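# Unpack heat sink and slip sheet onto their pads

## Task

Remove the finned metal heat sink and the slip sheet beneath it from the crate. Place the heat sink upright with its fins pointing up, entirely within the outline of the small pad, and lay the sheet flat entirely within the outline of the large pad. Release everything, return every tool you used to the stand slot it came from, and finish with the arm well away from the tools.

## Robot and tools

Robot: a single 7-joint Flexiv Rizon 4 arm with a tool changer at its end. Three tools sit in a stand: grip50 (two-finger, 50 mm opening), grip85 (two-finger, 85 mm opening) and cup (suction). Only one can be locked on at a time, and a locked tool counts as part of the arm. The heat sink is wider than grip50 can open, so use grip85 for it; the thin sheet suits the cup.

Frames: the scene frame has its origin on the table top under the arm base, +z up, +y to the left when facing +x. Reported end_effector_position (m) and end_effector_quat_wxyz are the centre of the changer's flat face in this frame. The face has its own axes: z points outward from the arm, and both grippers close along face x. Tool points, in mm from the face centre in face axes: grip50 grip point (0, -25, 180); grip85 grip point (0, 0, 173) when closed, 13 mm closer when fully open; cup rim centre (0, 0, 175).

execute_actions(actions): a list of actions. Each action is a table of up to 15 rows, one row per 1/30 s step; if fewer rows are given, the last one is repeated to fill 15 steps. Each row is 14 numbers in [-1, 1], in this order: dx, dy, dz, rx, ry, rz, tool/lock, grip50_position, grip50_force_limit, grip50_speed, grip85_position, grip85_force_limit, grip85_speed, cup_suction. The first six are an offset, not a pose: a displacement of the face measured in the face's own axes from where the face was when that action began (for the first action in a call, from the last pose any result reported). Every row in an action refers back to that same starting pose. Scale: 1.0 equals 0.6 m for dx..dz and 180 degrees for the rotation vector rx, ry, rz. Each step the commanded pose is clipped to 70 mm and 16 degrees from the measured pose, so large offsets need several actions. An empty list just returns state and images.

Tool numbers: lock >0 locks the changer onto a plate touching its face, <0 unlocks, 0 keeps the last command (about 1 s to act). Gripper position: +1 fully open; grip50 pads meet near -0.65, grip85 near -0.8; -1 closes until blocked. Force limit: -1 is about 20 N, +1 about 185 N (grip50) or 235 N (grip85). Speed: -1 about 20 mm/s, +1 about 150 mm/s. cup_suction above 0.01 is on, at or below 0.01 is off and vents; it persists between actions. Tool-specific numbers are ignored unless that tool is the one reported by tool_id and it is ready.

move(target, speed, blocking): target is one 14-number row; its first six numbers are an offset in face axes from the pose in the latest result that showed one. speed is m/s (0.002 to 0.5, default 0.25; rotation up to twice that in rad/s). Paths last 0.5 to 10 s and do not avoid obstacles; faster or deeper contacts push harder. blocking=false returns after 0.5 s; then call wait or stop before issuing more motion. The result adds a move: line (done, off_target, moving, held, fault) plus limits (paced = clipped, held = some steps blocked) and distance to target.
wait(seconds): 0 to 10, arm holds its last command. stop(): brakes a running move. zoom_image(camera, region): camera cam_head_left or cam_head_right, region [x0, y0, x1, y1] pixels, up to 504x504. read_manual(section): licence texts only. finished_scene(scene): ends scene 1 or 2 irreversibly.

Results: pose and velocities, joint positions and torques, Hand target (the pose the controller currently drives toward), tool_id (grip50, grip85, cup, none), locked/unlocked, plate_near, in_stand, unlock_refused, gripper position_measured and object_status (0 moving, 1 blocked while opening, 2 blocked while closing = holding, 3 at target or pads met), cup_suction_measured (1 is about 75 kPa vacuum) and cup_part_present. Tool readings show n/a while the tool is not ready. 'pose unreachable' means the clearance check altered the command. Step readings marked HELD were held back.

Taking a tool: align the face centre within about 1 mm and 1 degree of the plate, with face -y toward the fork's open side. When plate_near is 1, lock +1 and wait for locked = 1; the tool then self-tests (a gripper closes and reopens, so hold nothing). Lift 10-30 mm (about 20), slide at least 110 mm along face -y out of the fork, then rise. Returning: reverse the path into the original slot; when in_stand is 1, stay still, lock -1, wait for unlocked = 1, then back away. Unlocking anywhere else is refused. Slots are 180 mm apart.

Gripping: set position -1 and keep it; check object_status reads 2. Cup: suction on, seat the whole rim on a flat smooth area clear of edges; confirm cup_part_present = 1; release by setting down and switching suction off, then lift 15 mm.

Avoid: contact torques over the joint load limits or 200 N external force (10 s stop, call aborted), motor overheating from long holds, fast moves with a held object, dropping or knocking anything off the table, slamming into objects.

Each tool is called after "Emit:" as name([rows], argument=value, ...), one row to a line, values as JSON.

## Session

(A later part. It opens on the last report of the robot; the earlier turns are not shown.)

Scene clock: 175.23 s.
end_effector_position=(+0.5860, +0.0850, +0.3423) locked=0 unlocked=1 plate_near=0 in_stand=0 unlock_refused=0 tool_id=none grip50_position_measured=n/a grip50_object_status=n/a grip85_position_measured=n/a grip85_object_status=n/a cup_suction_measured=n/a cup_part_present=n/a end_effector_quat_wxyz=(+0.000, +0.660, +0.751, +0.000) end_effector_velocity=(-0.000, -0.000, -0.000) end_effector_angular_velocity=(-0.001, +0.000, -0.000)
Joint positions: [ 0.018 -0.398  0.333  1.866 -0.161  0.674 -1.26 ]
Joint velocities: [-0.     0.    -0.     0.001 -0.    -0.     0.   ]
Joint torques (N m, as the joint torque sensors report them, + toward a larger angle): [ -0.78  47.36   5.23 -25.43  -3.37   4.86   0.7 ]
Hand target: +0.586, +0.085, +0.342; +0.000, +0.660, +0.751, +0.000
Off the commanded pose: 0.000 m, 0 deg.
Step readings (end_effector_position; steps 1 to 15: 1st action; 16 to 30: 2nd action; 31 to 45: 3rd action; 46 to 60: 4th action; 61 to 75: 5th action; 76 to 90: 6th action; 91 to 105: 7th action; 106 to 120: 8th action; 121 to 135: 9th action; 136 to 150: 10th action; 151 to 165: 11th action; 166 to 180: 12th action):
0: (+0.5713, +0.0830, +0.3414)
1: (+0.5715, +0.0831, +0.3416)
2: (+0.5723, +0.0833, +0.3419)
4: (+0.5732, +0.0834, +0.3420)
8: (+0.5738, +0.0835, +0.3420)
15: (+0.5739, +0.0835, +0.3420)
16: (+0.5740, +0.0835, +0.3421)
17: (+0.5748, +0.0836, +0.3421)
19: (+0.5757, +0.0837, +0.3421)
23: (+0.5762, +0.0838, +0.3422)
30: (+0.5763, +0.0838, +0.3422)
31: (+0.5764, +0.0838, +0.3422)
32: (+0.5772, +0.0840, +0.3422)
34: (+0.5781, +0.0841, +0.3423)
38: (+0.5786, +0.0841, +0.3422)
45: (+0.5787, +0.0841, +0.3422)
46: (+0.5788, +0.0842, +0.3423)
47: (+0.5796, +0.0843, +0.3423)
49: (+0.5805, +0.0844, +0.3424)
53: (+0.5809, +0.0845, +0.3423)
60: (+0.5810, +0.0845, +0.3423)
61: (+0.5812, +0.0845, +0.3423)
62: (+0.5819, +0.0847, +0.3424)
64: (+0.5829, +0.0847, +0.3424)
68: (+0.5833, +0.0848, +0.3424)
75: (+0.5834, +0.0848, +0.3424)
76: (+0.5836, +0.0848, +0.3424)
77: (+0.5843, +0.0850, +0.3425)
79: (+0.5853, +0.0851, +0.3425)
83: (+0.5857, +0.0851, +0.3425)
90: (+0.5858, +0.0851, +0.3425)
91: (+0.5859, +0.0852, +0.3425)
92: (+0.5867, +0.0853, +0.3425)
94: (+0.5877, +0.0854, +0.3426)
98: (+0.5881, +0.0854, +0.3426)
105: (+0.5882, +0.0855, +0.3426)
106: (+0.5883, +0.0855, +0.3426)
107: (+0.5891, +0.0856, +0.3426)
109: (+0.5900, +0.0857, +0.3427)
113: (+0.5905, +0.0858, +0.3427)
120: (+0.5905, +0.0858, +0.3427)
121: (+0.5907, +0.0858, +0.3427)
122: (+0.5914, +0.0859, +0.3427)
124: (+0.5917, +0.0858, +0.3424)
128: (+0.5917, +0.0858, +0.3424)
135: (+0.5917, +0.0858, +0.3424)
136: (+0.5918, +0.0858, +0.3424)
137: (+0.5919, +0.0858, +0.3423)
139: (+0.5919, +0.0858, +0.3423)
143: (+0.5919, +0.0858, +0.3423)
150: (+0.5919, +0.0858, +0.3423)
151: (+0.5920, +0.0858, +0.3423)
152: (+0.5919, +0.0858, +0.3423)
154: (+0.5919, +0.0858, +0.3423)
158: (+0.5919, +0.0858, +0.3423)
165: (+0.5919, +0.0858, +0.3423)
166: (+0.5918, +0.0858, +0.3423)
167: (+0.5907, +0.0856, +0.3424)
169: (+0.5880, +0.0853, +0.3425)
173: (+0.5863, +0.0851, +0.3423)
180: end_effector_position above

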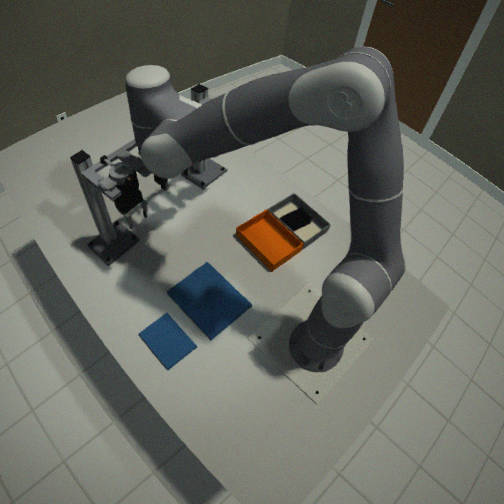

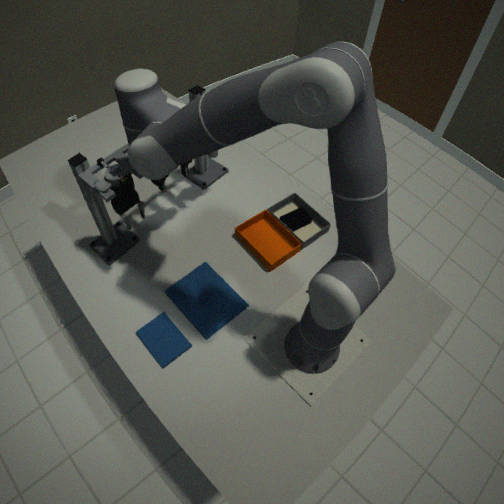

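Emit:
move(target=[0,-0.09,-0.004,0,0,0,0,0,0,0,0,0,0,0], speed=0.05)

Emit:
move(target=[0,0,0.016,0,0,0,0,0,0,0,0,0,0,0], speed=0.02)

Emit:
execute_actions([
  [[0,0.005,0,0,0,0,0,0,0,0,0,0,0,0]],
  [[0,0.005,0,0,0,0,0,0,0,0,0,0,0,0]],
  [[0,0.005,0,0,0,0,0,0,0,0,0,0,0,0]],
  [[0,0.005,0,0,0,0,0,0,0,0,0,0,0,0]],
  [[0,0.005,0,0,0,0,0,0,0,0,0,0,0,0]],
  [[0,0.005,0,0,0,0,0,0,0,0,0,0,0,0]],
  [[0,0.005,0,0,0,0,0,0,0,0,0,0,0,0]],
  [[0,0.005,0,0,0,0,0,0,0,0,0,0,0,0]],
  [[0,0.005,0,0,0,0,0,0,0,0,0,0,0,0]],
  [[0,0.005,0,0,0,0,0,0,0,0,0,0,0,0]],
  [[0,0.005,0,0,0,0,0,0,0,0,0,0,0,0]],
  [[0,0.005,0,0,0,0,0,0,0,0,0,0,0,0]],
  [[0,-0.01,0,0,0,0,0,0,0,0,0,0,0,0]],
])

Scene clock: 177.00 s.
end_effector_position=(+0.5326, +0.0782, +0.3447) locked=0 unlocked=1 plate_near=0 in_stand=0 unlock_refused=0 tool_id=none grip50_position_measured=n/a grip50_object_status=n/a grip85_position_measured=n/a grip85_object_status=n/a cup_suction_measured=n/a cup_part_present=n/a end_effector_quat_wxyz=(+0.000, +0.660, +0.751, +0.000) end_effector_velocity=(-0.002, -0.000, -0.000) end_effector_angular_velocity=(+0.000, +0.001, -0.001)
Joint positions: [-0.003 -0.284  0.36   2.019 -0.13   0.717 -1.259]
Joint velocities: [-0.     0.003  0.     0.004  0.002  0.001 -0.   ]
Joint torques (N m, as the joint torque sensors report them, + toward a larger angle): [ -1.56  42.08   4.76 -25.87  -3.12   4.87   0.01]
Hand target: +0.532, +0.078, +0.345; +0.000, +0.660, +0.751, +0.000
Off the commanded pose: 0.000 m, 0 deg.
move: done

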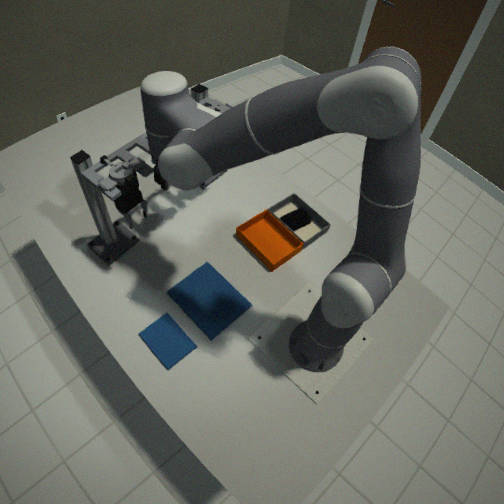

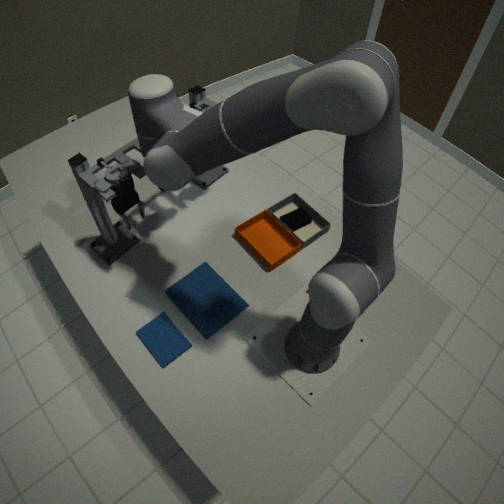

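Scene clock: 177.70 s.
end_effector_position=(+0.5325, +0.0782, +0.3353) locked=0 unlocked=1 plate_near=0 in_stand=0 unlock_refused=0 tool_id=none grip50_position_measured=n/a grip50_object_status=n/a grip85_position_measured=n/a grip85_object_status=n/a cup_suction_measured=n/a cup_part_present=n/a end_effector_quat_wxyz=(+0.000, +0.660, +0.751, -0.000) end_effector_velocity=(+0.000, +0.000, -0.001) end_effector_angular_velocity=(+0.000, -0.001, -0.000)
Joint positions: [-0.    -0.299  0.357  2.03  -0.138  0.742 -1.253]
Joint velocities: [-0.    -0.002 -0.     0.001 -0.002  0.004  0.001]
Joint torques (N m, as the joint torque sensors report them, + toward a larger angle): [  0.92  40.69   2.87 -24.85  -3.9    4.96   1.04]
Hand target: +0.533, +0.078, +0.335; +0.000, +0.660, +0.751, +0.000
Off the commanded pose: 0.000 m, 0 deg.
move: done

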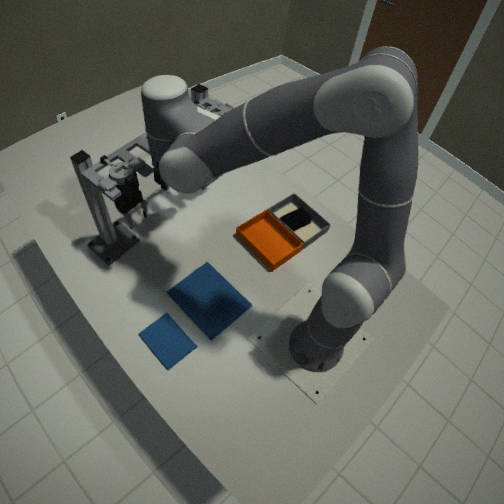

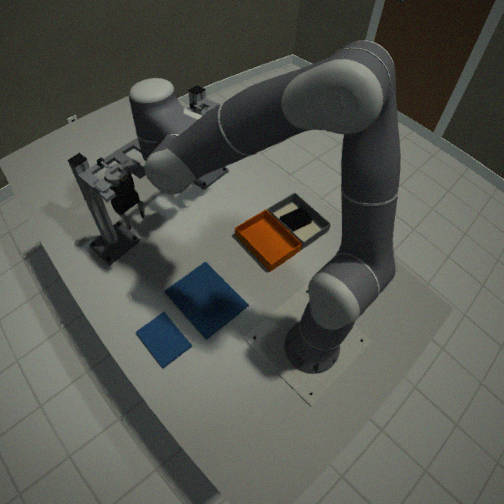

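Scene clock: 184.20 s.
end_effector_position=(+0.5534, +0.0809, +0.3316) locked=0 unlocked=1 plate_near=0 in_stand=0 unlock_refused=0 tool_id=none grip50_position_measured=n/a grip50_object_status=n/a grip85_position_measured=n/a grip85_object_status=n/a cup_suction_measured=n/a cup_part_present=n/a end_effector_quat_wxyz=(-0.007, +0.661, +0.750, -0.008) end_effector_velocity=(-0.000, +0.000, -0.000) end_effector_angular_velocity=(+0.001, +0.000, -0.001)
Joint positions: [ 0.008 -0.352  0.347  1.96  -0.146  0.701 -1.253]
Joint velocities: [ 0.     0.    -0.     0.001  0.001  0.     0.   ]
Joint torques (N m, as the joint torque sensors report them, + toward a larger angle): [ -1.02  44.18   5.03 -24.77  -3.25   4.67   0.66]
Hand target: +0.553, +0.081, +0.332; -0.007, +0.661, +0.750, -0.008
Off the commanded pose: 0.000 m, 0 deg.
Step readings (end_effector_position; steps 1 to 15: 1st action; 16 to 30: 2nd action; 31 to 45: 3rd action; 46 to 60: 4th action; 61 to 75: 5th action; 76 to 90: 6th action; 91 to 105: 7th action; 106 to 120: 8th action; 121 to 135: 9th action; 136 to 150: 10th action; 151 to 165: 11th action; 166 to 180: 12th action; 181 to 195: 13th action):
0: (+0.5325, +0.0782, +0.3353)
1: (+0.5327, +0.0782, +0.3352)
2: (+0.5336, +0.0784, +0.3352)
4: (+0.5349, +0.0785, +0.3353)
8: (+0.5354, +0.0786, +0.3353)
15: (+0.5355, +0.0786, +0.3353)
16: (+0.5356, +0.0787, +0.3353)
17: (+0.5366, +0.0788, +0.3353)
19: (+0.5378, +0.0789, +0.3354)
23: (+0.5383, +0.0790, +0.3354)
30: (+0.5384, +0.0791, +0.3354)
31: (+0.5386, +0.0791, +0.3354)
32: (+0.5395, +0.0793, +0.3354)
34: (+0.5408, +0.0794, +0.3354)
38: (+0.5413, +0.0794, +0.3354)
45: (+0.5414, +0.0795, +0.3354)
46: (+0.5416, +0.0795, +0.3354)
47: (+0.5425, +0.0797, +0.3354)
49: (+0.5437, +0.0798, +0.3355)
53: (+0.5443, +0.0799, +0.3355)
60: (+0.5444, +0.0799, +0.3355)
61: (+0.5445, +0.0799, +0.3355)
62: (+0.5455, +0.0801, +0.3355)
64: (+0.5467, +0.0802, +0.3356)
68: (+0.5472, +0.0803, +0.3355)
75: (+0.5473, +0.0803, +0.3355)
76: (+0.5475, +0.0803, +0.3355)
77: (+0.5484, +0.0805, +0.3355)
79: (+0.5497, +0.0806, +0.3356)
83: (+0.5502, +0.0807, +0.3356)
90: (+0.5503, +0.0807, +0.3356)
91: (+0.5505, +0.0807, +0.3356)
92: (+0.5514, +0.0809, +0.3356)
94: (+0.5526, +0.0810, +0.3357)
98: (+0.5532, +0.0811, +0.3356)
105: (+0.5533, +0.0811, +0.3356)
106: (+0.5534, +0.0811, +0.3356)
107: (+0.5544, +0.0813, +0.3357)
109: (+0.5556, +0.0814, +0.3357)
113: (+0.5561, +0.0815, +0.3357)
120: (+0.5563, +0.0815, +0.3357)
121: (+0.5564, +0.0815, +0.3357)
122: (+0.5573, +0.0817, +0.3357)
124: (+0.5586, +0.0818, +0.3358)
128: (+0.5589, +0.0817, +0.3356)
135: (+0.5589, +0.0817, +0.3355)
136: (+0.5591, +0.0817, +0.3355)
137: (+0.5593, +0.0817, +0.3351)
139: (+0.5593, +0.0817, +0.3345)
143: (+0.5594, +0.0817, +0.3343)
150: (+0.5594, +0.0817, +0.3343)
151: (+0.5594, +0.0817, +0.3342)
152: (+0.5594, +0.0816, +0.3338)
154: (+0.5594, +0.0816, +0.3331)
158: (+0.5594, +0.0816, +0.3329)
165: (+0.5594, +0.0816, +0.3329)
166: (+0.5594, +0.0817, +0.3328)
167: (+0.5594, +0.0816, +0.3324)
169: (+0.5594, +0.0816, +0.3317)
173: (+0.5593, +0.0816, +0.3315)
180: (+0.5593, +0.0816, +0.3315)
181: (+0.5592, +0.0816, +0.3315)
182: (+0.5581, +0.0814, +0.3316)
184: (+0.5555, +0.0812, +0.3320)
Lines left out of this list: 2.

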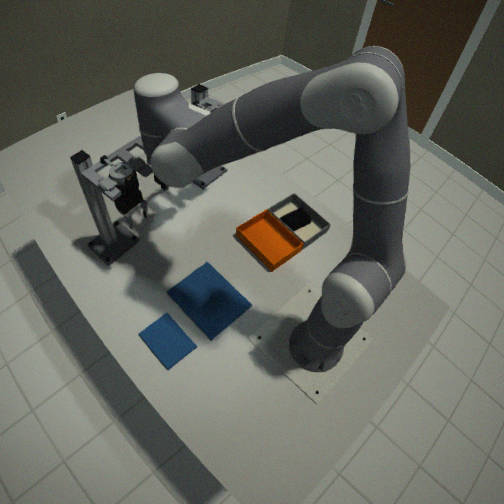

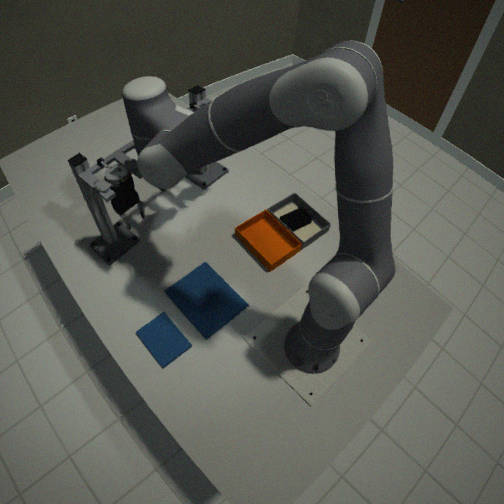

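Emit:
move(target=[0,0,-0.08,-0.0068,0,-0.0015,0,0,0,0,0,0,0,0], speed=0.05)

Emit:
move(target=[-0.1507,0.1243,0,0,0,0,0,0,0,0,0,0,0,0], speed=0.1)

Emit:
move(target=[0,0,0.0175,0,0,0,0,0,0,0,0,0,0,0], speed=0.01)

Scene clock: 185.77 s.
end_effector_position=(+0.5546, +0.0810, +0.3795) locked=0 unlocked=1 plate_near=0 in_stand=0 unlock_refused=0 tool_id=none grip50_position_measured=n/a grip50_object_status=n/a grip85_position_measured=n/a grip85_object_status=n/a cup_suction_measured=n/a cup_part_present=n/a end_effector_quat_wxyz=(+0.000, +0.660, +0.752, -0.000) end_effector_velocity=(-0.000, +0.000, +0.001) end_effector_angular_velocity=(+0.001, -0.000, +0.000)
Joint positions: [-0.003 -0.281  0.361  1.912 -0.118  0.608 -1.277]
Joint velocities: [ 0.     0.002  0.    -0.001  0.002 -0.002 -0.001]
Joint torques (N m, as the joint torque sensors report them, + toward a larger angle): [ -1.27  42.61   4.67 -27.34  -3.58   3.88  -0.29]
Hand target: +0.555, +0.081, +0.380; +0.000, +0.660, +0.752, -0.000
Off the commanded pose: 0.000 m, 0 deg.
move: done

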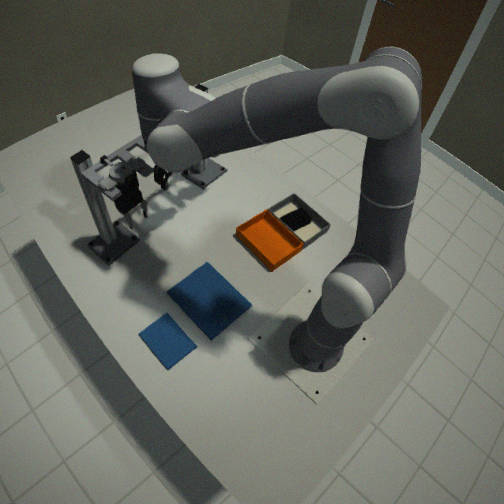

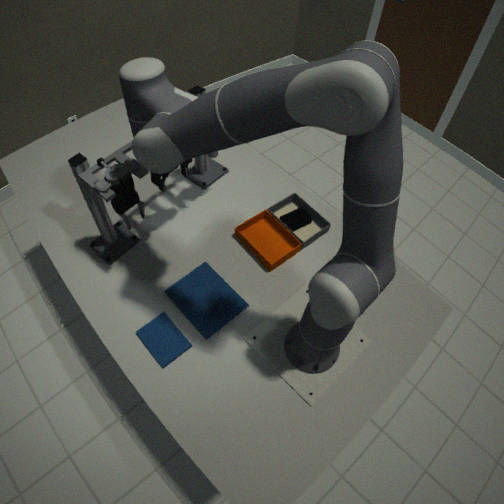

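Scene clock: 187.30 s.
end_effector_position=(+0.6400, +0.0010, +0.3794) locked=0 unlocked=1 plate_near=0 in_stand=0 unlock_refused=0 tool_id=none grip50_position_measured=n/a grip50_object_status=n/a grip85_position_measured=n/a grip85_object_status=n/a cup_suction_measured=n/a cup_part_present=n/a end_effector_quat_wxyz=(+0.000, +0.660, +0.751, -0.000) end_effector_velocity=(+0.001, -0.001, +0.000) end_effector_angular_velocity=(+0.001, +0.000, -0.000)
Joint positions: [-0.072 -0.445  0.279  1.673 -0.136  0.533 -1.437]
Joint velocities: [-0.001 -0.003 -0.    -0.005  0.001 -0.002 -0.002]
Joint torques (N m, as the joint torque sensors report them, + toward a larger angle): [ -1.78  50.14   3.44 -28.22  -4.5    3.87  -0.34]
Hand target: +0.640, +0.001, +0.379; +0.000, +0.660, +0.751, -0.000
Off the commanded pose: 0.000 m, 0 deg.
move: done

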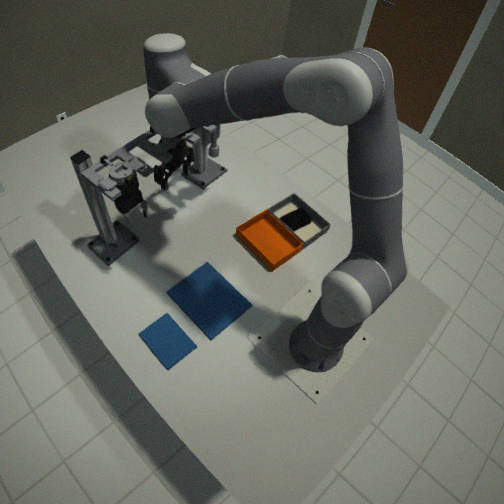

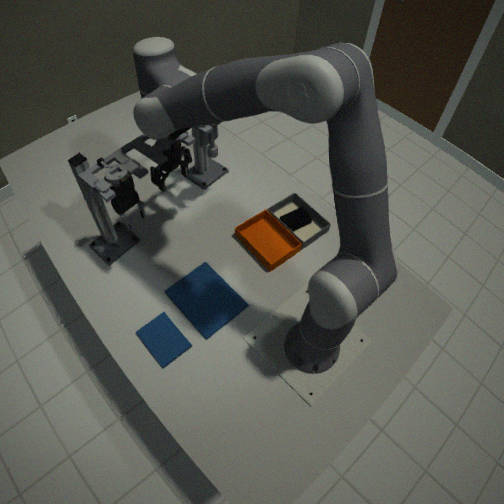

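Scene clock: 188.57 s.
end_effector_position=(+0.6400, +0.0010, +0.3690) locked=0 unlocked=1 plate_near=0 in_stand=0 unlock_refused=0 tool_id=none grip50_position_measured=n/a grip50_object_status=n/a grip85_position_measured=n/a grip85_object_status=n/a cup_suction_measured=n/a cup_part_present=n/a end_effector_quat_wxyz=(+0.000, +0.660, +0.752, -0.000) end_effector_velocity=(+0.000, +0.000, -0.000) end_effector_angular_velocity=(-0.000, -0.001, +0.000)
Joint positions: [-0.071 -0.456  0.278  1.686 -0.14   0.557 -1.435]
Joint velocities: [ 0.    -0.001 -0.     0.    -0.001  0.002  0.   ]
Joint torques (N m, as the joint torque sensors report them, + toward a larger angle): [  0.59  50.52   3.71 -27.3   -4.35   5.04   0.76]
Hand target: +0.640, +0.001, +0.369; +0.000, +0.660, +0.751, -0.000
Off the commanded pose: 0.000 m, 0 deg.
move: done

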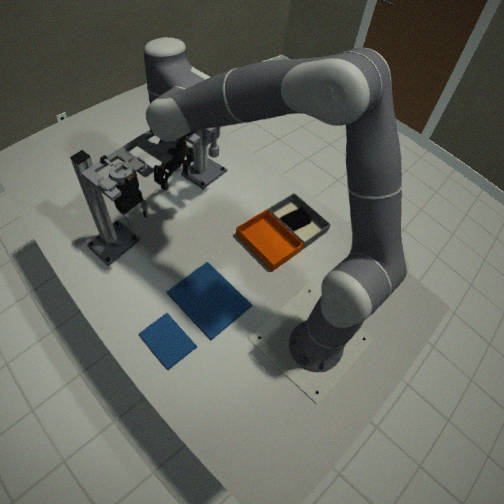

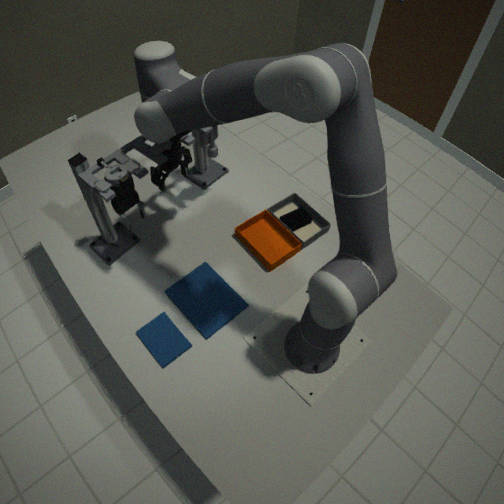

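Going in.

Emit:
move(target=[0,0,0.018,0,0,0,0,0,0,0,0,0,0,0], speed=0.01)

Emit:
execute_actions([
  [[0,0,0,0,0,0,1,0,0,0,1,0,0,0]],
  [[0,0,0,0,0,0,1,0,0,0,1,0,0,0]],
  [[0,0,0,0,0,0,1,0,0,0,1,0,0,0]],
])

Scene clock: 190.00 s.
end_effector_position=(+0.6402, +0.0009, +0.3600) locked=0 unlocked=1 plate_near=1 in_stand=1 unlock_refused=0 tool_id=none grip50_position_measured=n/a grip50_object_status=n/a grip85_position_measured=n/a grip85_object_status=n/a cup_suction_measured=n/a cup_part_present=n/a end_effector_quat_wxyz=(+0.001, +0.660, +0.752, +0.001) end_effector_velocity=(-0.000, -0.000, -0.000) end_effector_angular_velocity=(-0.001, -0.001, -0.000)
Joint positions: [-0.07  -0.467  0.276  1.697 -0.145  0.582 -1.432]
Joint velocities: [-0.     0.    -0.     0.001 -0.001  0.001  0.   ]
Joint torques (N m, as the joint torque sensors report them, + toward a larger angle): [  1.71  37.74   4.03 -22.98  -3.47   5.82   0.99]
Hand target: +0.640, +0.001, +0.358; +0.000, +0.660, +0.752, -0.000
Off the commanded pose: 0.002 m, 0 deg.
move: done

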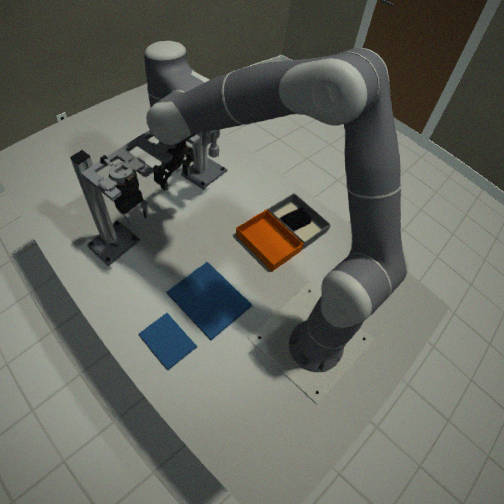

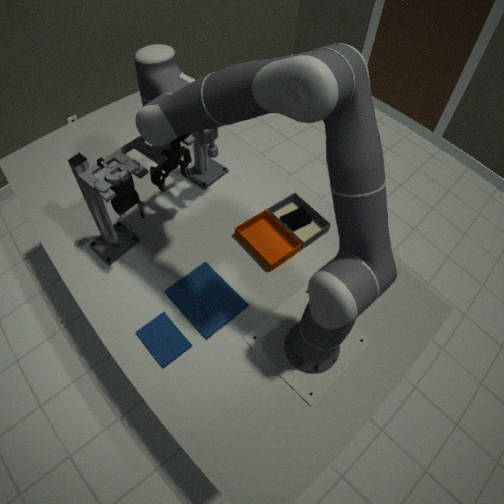

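Scene clock: 191.50 s.
end_effector_position=(+0.6403, +0.0009, +0.3606) locked=1 unlocked=0 plate_near=1 in_stand=1 unlock_refused=0 tool_id=grip85 grip50_position_measured=n/a grip50_object_status=n/a grip85_position_measured=n/a grip85_object_status=n/a cup_suction_measured=n/a cup_part_present=n/a end_effector_quat_wxyz=(+0.002, +0.660, +0.752, +0.001) end_effector_velocity=(-0.000, +0.000, -0.000) end_effector_angular_velocity=(+0.001, +0.001, -0.000)
Joint positions: [-0.07  -0.467  0.276  1.697 -0.145  0.582 -1.432]
Joint velocities: [ 0.     0.     0.     0.     0.001 -0.     0.   ]
Joint torques (N m, as the joint torque sensors report them, + toward a larger angle): [ -0.86  59.37   5.48 -32.97  -5.14   5.84   0.28]
Hand target: +0.640, +0.001, +0.361; +0.002, +0.660, +0.752, +0.001
Off the commanded pose: 0.000 m, 0 deg.
Step readings (end_effector_position; steps 1 to 15: 1st action; 16 to 30: 2nd action; 31 to 45: 3rd action):
0: (+0.6402, +0.0009, +0.3600)
1: (+0.6402, +0.0009, +0.3601)
2: (+0.6402, +0.0009, +0.3602)
4: (+0.6402, +0.0009, +0.3602)
8: (+0.6402, +0.0009, +0.3602)
15: (+0.6402, +0.0009, +0.3602)
16: (+0.6402, +0.0009, +0.3603)
17: (+0.6402, +0.0009, +0.3603)
19: (+0.6402, +0.0009, +0.3603)
23: (+0.6402, +0.0009, +0.3603)
30: (+0.6403, +0.0009, +0.3605)
31: (+0.6403, +0.0009, +0.3605)
32: (+0.6403, +0.0009, +0.3606)
34: (+0.6403, +0.0009, +0.3606)
38: (+0.6403, +0.0009, +0.3606)
45: end_effector_position above

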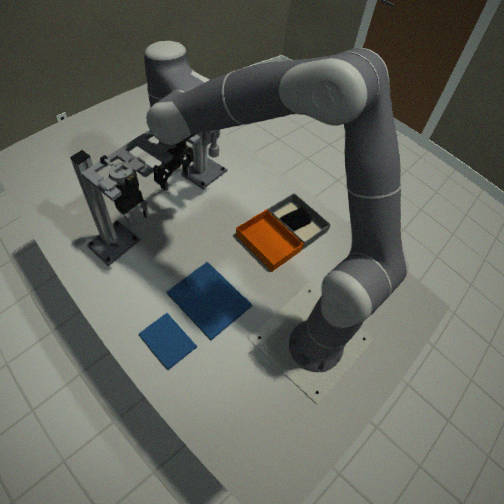

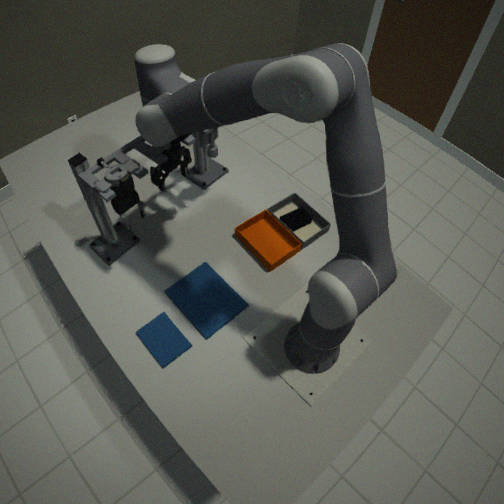

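Emit:
move(target=[0,0,-0.033,0,0,0,0,0,0,0,1,0,0,0], speed=0.03)

Emit:
move(target=[0,-0.22,0,0,0,0,0,0,0,0,1,0,0,0], speed=0.08)

Emit:
move(target=[-0.44,-0.35,0.1,0,0,0,0,0,0,0,1,0,0,0], speed=0.15)

Emit:
zoom_image(camera="cam_head_left", region=[200, 100, 400, 300])

Scene clock: 192.73 s.
end_effector_position=(+0.6404, +0.0008, +0.3802) locked=1 unlocked=0 plate_near=1 in_stand=0 unlock_refused=0 tool_id=grip85 grip50_position_measured=n/a grip50_object_status=n/a grip85_position_measured=n/a grip85_object_status=n/a cup_suction_measured=n/a cup_part_present=n/a end_effector_quat_wxyz=(+0.002, +0.660, +0.752, +0.001) end_effector_velocity=(-0.000, +0.000, +0.001) end_effector_angular_velocity=(+0.001, +0.002, -0.000)
Joint positions: [-0.073 -0.444  0.28   1.673 -0.137  0.536 -1.437]
Joint velocities: [-0.     0.001  0.    -0.001  0.002 -0.003 -0.   ]
Joint torques (N m, as the joint torque sensors report them, + toward a larger angle): [ -1.74  60.38   6.28 -34.03  -5.15   5.45  -0.27]
Hand target: +0.640, +0.001, +0.380; +0.002, +0.660, +0.752, +0.001
Off the commanded pose: 0.000 m, 0 deg.
move: done

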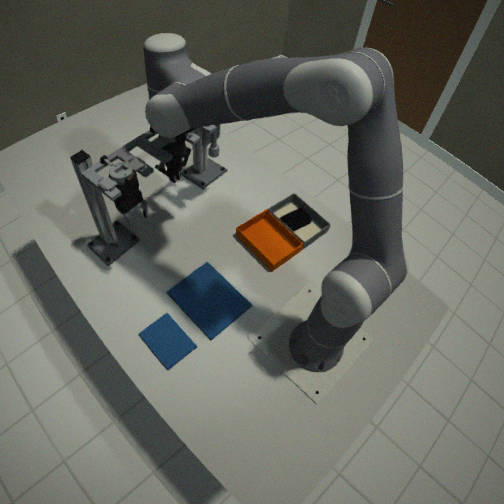

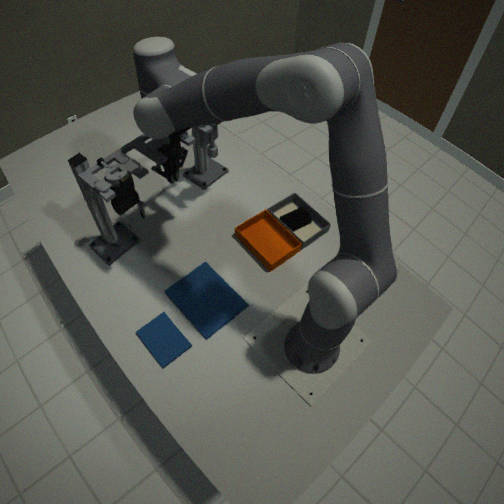

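Scene clock: 194.73 s.
end_effector_position=(+0.5096, -0.0160, +0.3800) locked=1 unlocked=0 plate_near=1 in_stand=0 unlock_refused=0 tool_id=grip85 grip50_position_measured=n/a grip50_object_status=n/a grip85_position_measured=3 grip85_object_status=3 cup_suction_measured=n/a cup_part_present=n/a end_effector_quat_wxyz=(+0.002, +0.660, +0.752, +0.001) end_effector_velocity=(-0.001, +0.000, -0.000) end_effector_angular_velocity=(+0.000, +0.001, +0.000)
Joint positions: [-0.147 -0.159  0.331  2.056 -0.063  0.643 -1.471]
Joint velocities: [ 0.     0.003  0.     0.004  0.002  0.    -0.001]
Joint torques (N m, as the joint torque sensors report them, + toward a larger angle): [ -1.7   43.33   3.13 -31.84  -4.76   6.48  -0.25]
Hand target: +0.510, -0.016, +0.380; +0.002, +0.660, +0.752, +0.001
Off the commanded pose: 0.000 m, 0 deg.
move: done

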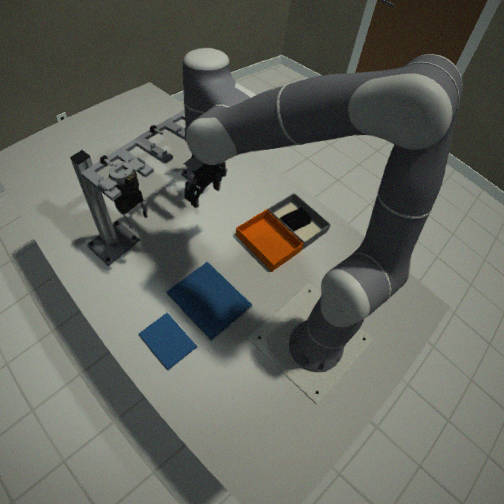

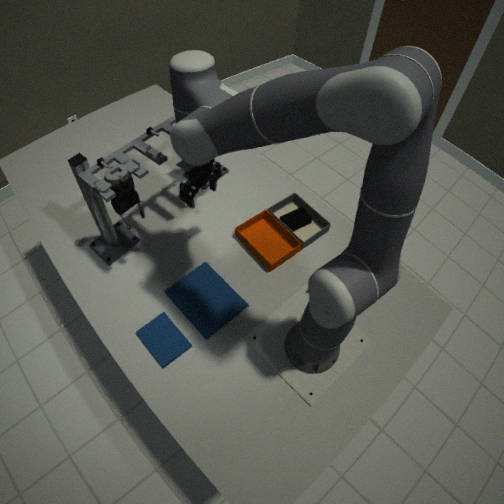

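Scene clock: 197.43 s.
end_effector_position=(+0.3353, -0.3049, +0.3196) locked=1 unlocked=0 plate_near=1 in_stand=0 unlock_refused=0 tool_id=grip85 grip50_position_measured=n/a grip50_object_status=n/a grip85_position_measured=3 grip85_object_status=3 cup_suction_measured=n/a cup_part_present=n/a end_effector_quat_wxyz=(+0.001, +0.659, +0.752, +0.000) end_effector_velocity=(-0.000, -0.001, -0.000) end_effector_angular_velocity=(-0.000, -0.000, +0.001)
Joint positions: [-0.545 -0.102  0.042  2.314  0.002  0.851 -2.193]
Joint velocities: [-0.002 -0.001 -0.001 -0.001 -0.     0.    -0.004]
Joint torques (N m, as the joint torque sensors report them, + toward a larger angle): [ -1.54  36.19  -0.63 -28.03  -3.87   6.47  -0.06]
Hand target: +0.335, -0.305, +0.320; +0.002, +0.660, +0.752, +0.001
Off the commanded pose: 0.001 m, 0 deg.
move: done

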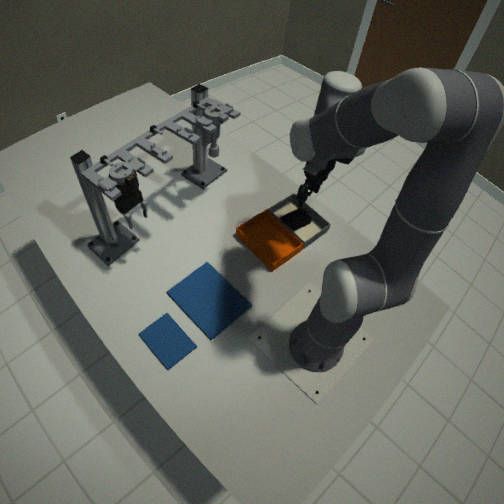

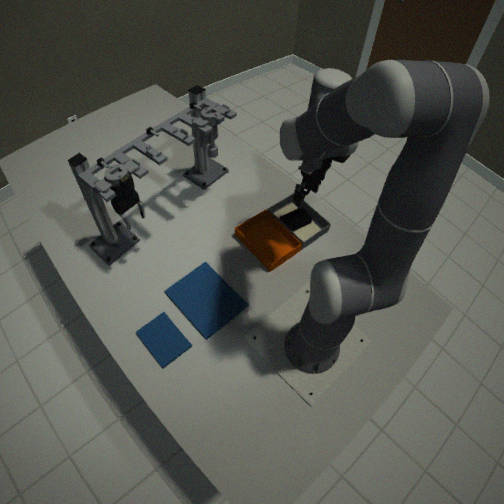

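Region (200, 100, 400, 300) of cam_head_left's 504x504 image, scaled by 2.520, with more detail than that image has.

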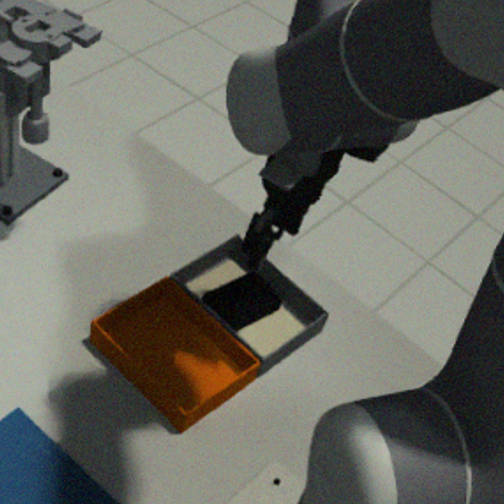

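Emit:
move(target=[0.04,0,0.1,0,0,0.57,0,0,0,0,1,0,0,0], speed=0.15)

Emit:
zoom_image(camera="cam_head_left", region=[220, 140, 360, 280])

Emit:
zoom_image(camera="cam_head_right", region=[220, 140, 360, 280])

Scene clock: 204.03 s.
end_effector_position=(+0.3324, -0.2810, +0.2596) locked=1 unlocked=0 plate_near=1 in_stand=0 unlock_refused=0 tool_id=grip85 grip50_position_measured=n/a grip50_object_status=n/a grip85_position_measured=3 grip85_object_status=3 cup_suction_measured=n/a cup_part_present=n/a end_effector_quat_wxyz=(+0.000, +0.999, -0.044, +0.001) end_effector_velocity=(+0.000, +0.000, -0.000) end_effector_angular_velocity=(-0.001, +0.000, -0.007)
Joint positions: [-0.372 -0.207 -0.08   2.42   0.045  1.061 -0.388]
Joint velocities: [ 0.    -0.    -0.     0.001 -0.001  0.001  0.008]
Joint torques (N m, as the joint torque sensors report them, + toward a larger angle): [  1.15  36.78  -1.58 -22.12  -3.53   6.71   0.91]
Hand target: +0.332, -0.281, +0.260; +0.001, +0.999, -0.045, +0.001
Off the commanded pose: 0.000 m, 0 deg.
move: done

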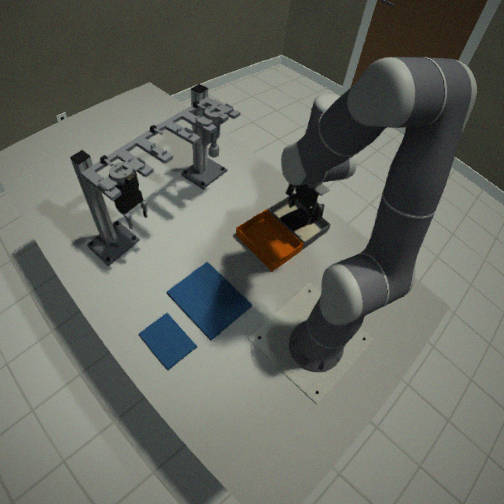

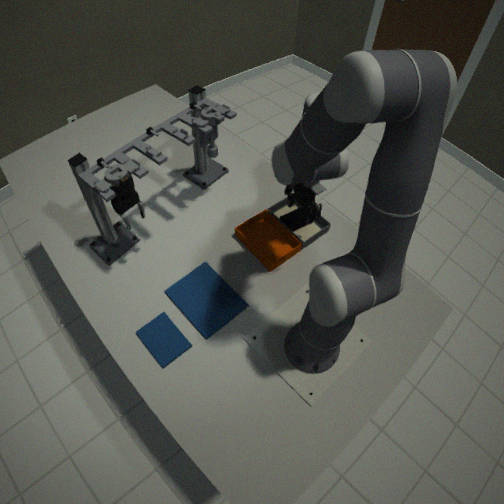

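Region (220, 140, 360, 280) of cam_head_left's 504x504 image, scaled by 3.600, with more detail than that image has.

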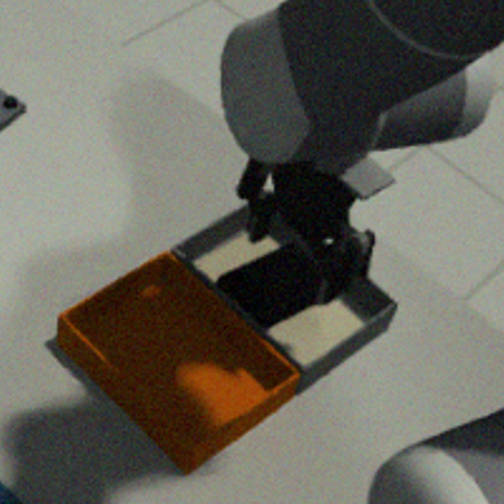

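Region (220, 140, 360, 280) of cam_head_right's 504x504 image, scaled by 3.600, with more detail than that image has.

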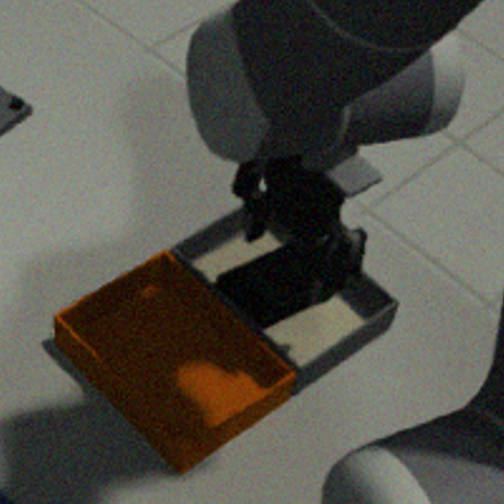

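Emit:
move(target=[0.05,0.018,0.05,0,0,0,0,0,0,0,1,0,0,0], speed=0.08)

Emit:
zoom_image(camera="cam_head_left", region=[220, 140, 360, 280])

Scene clock: 205.37 s.
end_effector_position=(+0.3612, -0.2944, +0.2297) locked=1 unlocked=0 plate_near=1 in_stand=0 unlock_refused=0 tool_id=grip85 grip50_position_measured=n/a grip50_object_status=n/a grip85_position_measured=3 grip85_object_status=3 cup_suction_measured=n/a cup_part_present=n/a end_effector_quat_wxyz=(+0.000, +0.999, -0.044, +0.001) end_effector_velocity=(+0.001, -0.000, -0.001) end_effector_angular_velocity=(-0.001, -0.001, +0.002)
Joint positions: [-0.372 -0.349 -0.076  2.335  0.071  1.117 -0.406]
Joint velocities: [ 0.    -0.004  0.    -0.003  0.     0.002 -0.001]
Joint torques (N m, as the joint torque sensors report them, + toward a larger angle): [ -1.91  42.87   0.45 -21.57  -2.59   6.12  -0.35]
Hand target: +0.361, -0.294, +0.230; +0.000, +0.999, -0.044, +0.001
Off the commanded pose: 0.000 m, 0 deg.
move: done

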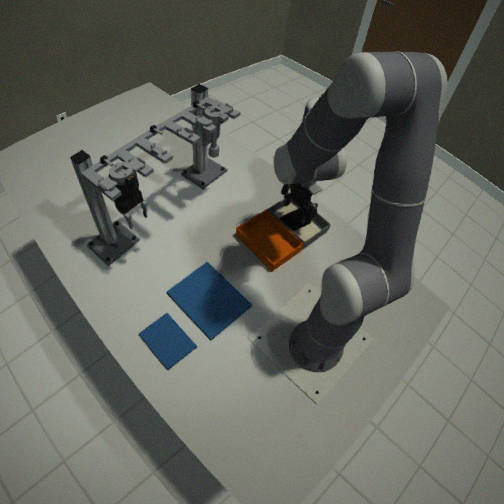

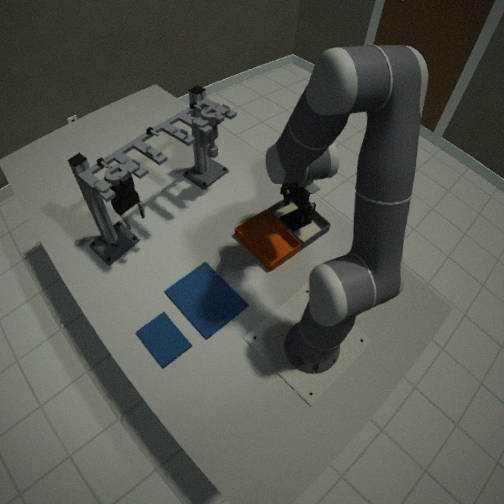

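Region (220, 140, 360, 280) of cam_head_left's 504x504 image, scaled by 3.600, with more detail than that image has.

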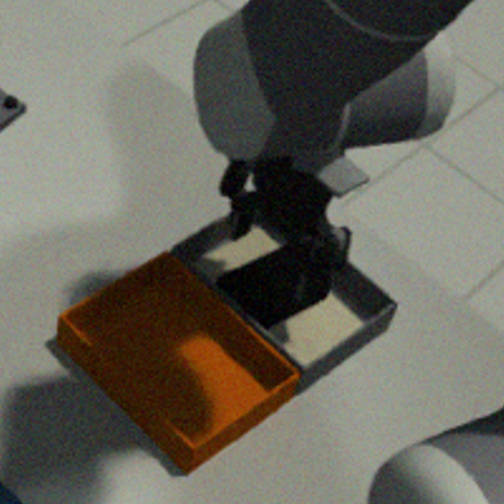

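Emit:
execute_actions([
  [[0,0,0.008,0,0,0,0,0,0,0,1,0,0,0]],
  [[0,0,0.008,0,0,0,0,0,0,0,1,0,0,0]],
  [[0,0,0.008,0,0,0,0,0,0,0,1,0,0,0]],
  [[0,0,0.008,0,0,0,0,0,0,0,1,0,0,0]],
  [[0,0,0.008,0,0,0,0,0,0,0,1,0,0,0]],
  [[0,0,0.008,0,0,0,0,0,0,0,1,0,0,0]],
  [[0,0,0.008,0,0,0,0,0,0,0,1,0,0,0]],
])

Emit:
zoom_image(camera="cam_head_left", region=[220, 140, 360, 280])

Scene clock: 209.13 s.
end_effector_position=(+0.3610, -0.2943, +0.1962) locked=1 unlocked=0 plate_near=1 in_stand=0 unlock_refused=0 tool_id=grip85 grip50_position_measured=n/a grip50_object_status=n/a grip85_position_measured=3 grip85_object_status=3 cup_suction_measured=n/a cup_part_present=n/a end_effector_quat_wxyz=(+0.000, +0.999, -0.045, +0.000) end_effector_velocity=(+0.000, +0.000, -0.000) end_effector_angular_velocity=(+0.000, +0.000, +0.000)
Joint positions: [-0.376 -0.448 -0.065  2.331  0.093  1.209 -0.42 ]
Joint velocities: [-0.    -0.     0.001  0.     0.     0.    -0.   ]
Joint torques (N m, as the joint torque sensors report them, + toward a larger angle): [ -1.51  43.41   0.26 -18.25  -2.06   6.35  -0.1 ]
Hand target: +0.361, -0.294, +0.196; +0.000, +0.999, -0.045, +0.000
Off the commanded pose: 0.000 m, 0 deg.
Step readings (end_effector_position; steps 1 to 15: 1st action; 16 to 30: 2nd action; 31 to 45: 3rd action; 46 to 60: 4th action; 61 to 75: 5th action; 76 to 90: 6th action; 91 to 105: 7th action):
0: (+0.3613, -0.2944, +0.2296)
1: (+0.3613, -0.2944, +0.2294)
2: (+0.3615, -0.2945, +0.2283)
4: (+0.3612, -0.2944, +0.2260)
8: (+0.3612, -0.2944, +0.2250)
15: (+0.3612, -0.2944, +0.2249)
16: (+0.3612, -0.2944, +0.2247)
17: (+0.3614, -0.2945, +0.2235)
19: (+0.3612, -0.2944, +0.2212)
23: (+0.3611, -0.2944, +0.2202)
30: (+0.3612, -0.2944, +0.2201)
31: (+0.3611, -0.2944, +0.2199)
32: (+0.3614, -0.2945, +0.2188)
34: (+0.3611, -0.2943, +0.2164)
38: (+0.3611, -0.2943, +0.2154)
45: (+0.3611, -0.2944, +0.2153)
46: (+0.3611, -0.2943, +0.2151)
47: (+0.3614, -0.2945, +0.2140)
49: (+0.3611, -0.2943, +0.2116)
53: (+0.3611, -0.2943, +0.2107)
60: (+0.3611, -0.2943, +0.2105)
61: (+0.3611, -0.2943, +0.2103)
62: (+0.3613, -0.2944, +0.2092)
64: (+0.3611, -0.2943, +0.2068)
68: (+0.3610, -0.2943, +0.2059)
75: (+0.3611, -0.2943, +0.2057)
76: (+0.3610, -0.2943, +0.2056)
77: (+0.3613, -0.2944, +0.2044)
79: (+0.3610, -0.2943, +0.2021)
83: (+0.3610, -0.2943, +0.2011)
90: (+0.3610, -0.2943, +0.2009)
91: (+0.3610, -0.2943, +0.2008)
92: (+0.3613, -0.2944, +0.1996)
94: (+0.3610, -0.2943, +0.1973)
98: (+0.3610, -0.2943, +0.1963)
105: end_effector_position above

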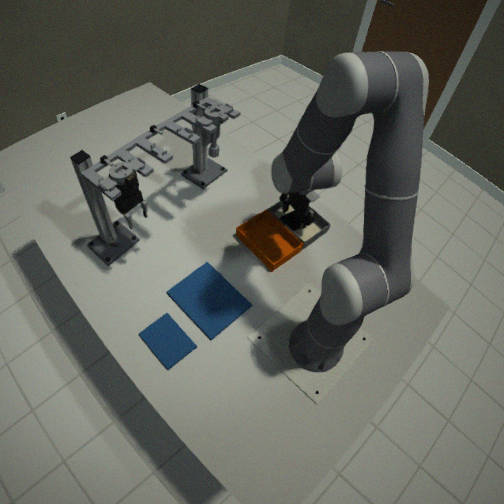

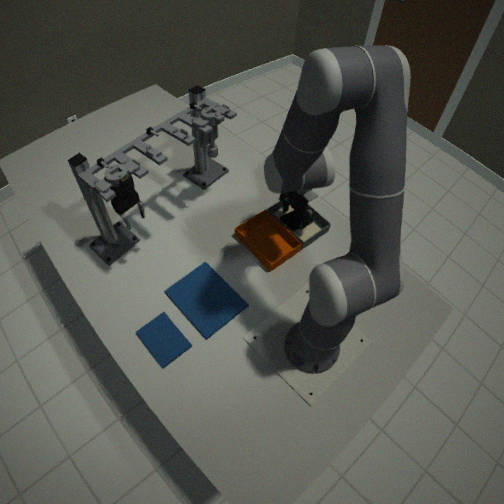

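Region (220, 140, 360, 280) of cam_head_left's 504x504 image, scaled by 3.600, with more detail than that image has.

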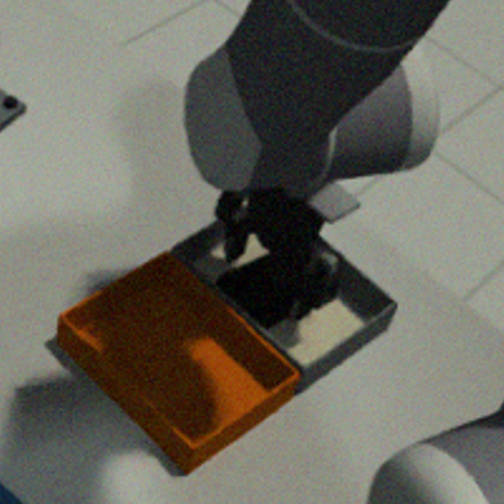

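Close.

Emit:
move(target=[0,0,0,0,0,0,0,0,0,0,-1,0,-0.5,0])

Emit:
move(target=[0,0,-0.17,0,0,0,0,0,0,0,-1,0,-0.5,0], speed=0.08)

Emit:
zoom_image(camera="cam_head_left", region=[220, 140, 360, 280])

Scene clock: 210.20 s.
end_effector_position=(+0.3613, -0.2944, +0.1966) locked=1 unlocked=0 plate_near=1 in_stand=0 unlock_refused=0 tool_id=grip85 grip50_position_measured=n/a grip50_object_status=n/a grip85_position_measured=78 grip85_object_status=2 cup_suction_measured=n/a cup_part_present=n/a end_effector_quat_wxyz=(+0.001, +0.999, -0.045, +0.001) end_effector_velocity=(-0.000, +0.000, -0.000) end_effector_angular_velocity=(+0.000, +0.000, -0.001)
Joint positions: [-0.376 -0.447 -0.065  2.331  0.093  1.209 -0.42 ]
Joint velocities: [ 0.     0.    -0.     0.     0.001 -0.     0.   ]
Joint torques (N m, as the joint torque sensors report them, + toward a larger angle): [ -0.76  39.62  -0.83 -16.21  -2.3    5.79   0.46]
Hand target: +0.361, -0.294, +0.196; +0.000, +0.999, -0.045, +0.000
Off the commanded pose: 0.001 m, 0 deg.
move: done

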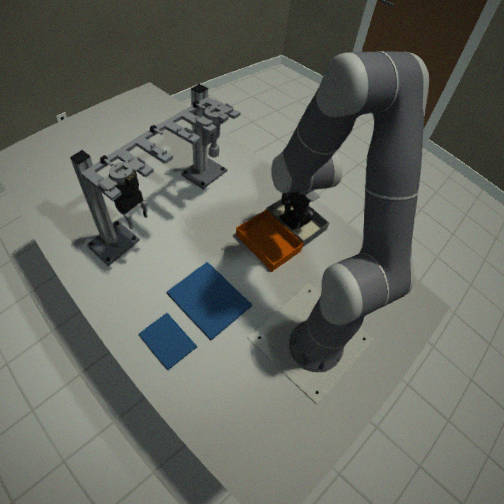

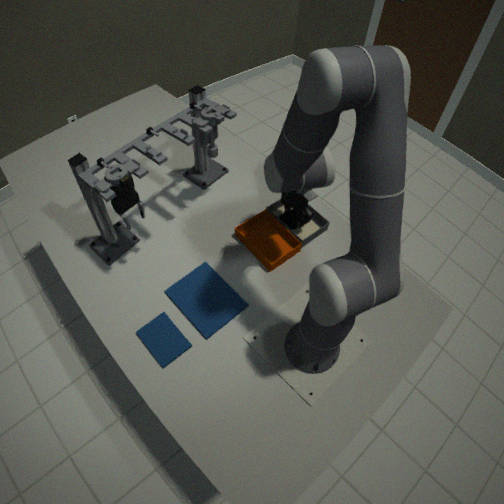

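Scene clock: 211.83 s.
end_effector_position=(+0.3613, -0.2943, +0.2985) locked=1 unlocked=0 plate_near=1 in_stand=0 unlock_refused=0 tool_id=grip85 grip50_position_measured=n/a grip50_object_status=n/a grip85_position_measured=78 grip85_object_status=2 cup_suction_measured=n/a cup_part_present=n/a end_effector_quat_wxyz=(+0.001, +0.999, -0.045, +0.001) end_effector_velocity=(-0.000, -0.000, +0.001) end_effector_angular_velocity=(+0.000, +0.000, -0.001)
Joint positions: [-0.369 -0.164 -0.086  2.312  0.03   0.909 -0.376]
Joint velocities: [ 0.     0.003 -0.    -0.001 -0.    -0.004  0.   ]
Joint torques (N m, as the joint torque sensors report them, + toward a larger angle): [ -1.34  41.03  -1.49 -27.53  -4.27   5.65   0.94]
Hand target: +0.361, -0.295, +0.299; +0.001, +0.999, -0.045, +0.001
Off the commanded pose: 0.000 m, 0 deg.
move: done

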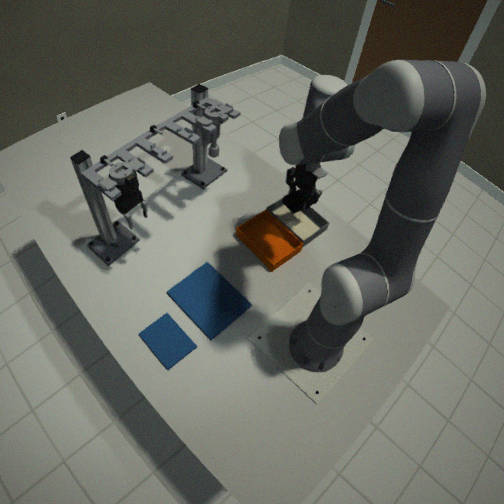

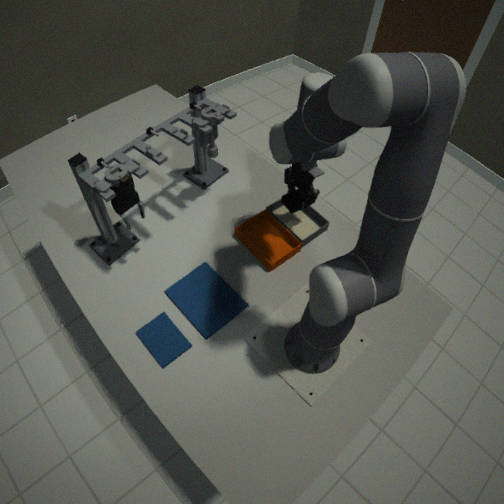

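Region (220, 140, 360, 280) of cam_head_left's 504x504 image, scaled by 3.600, with more detail than that image has.

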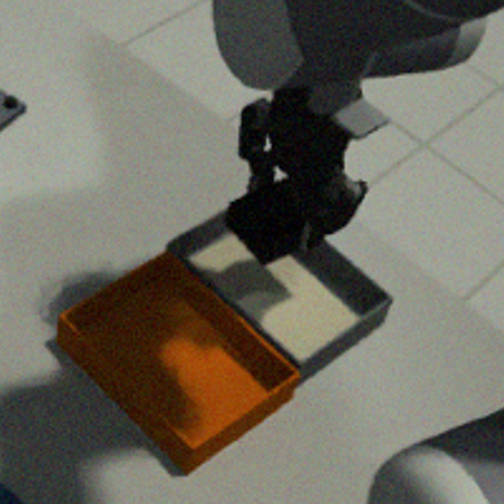

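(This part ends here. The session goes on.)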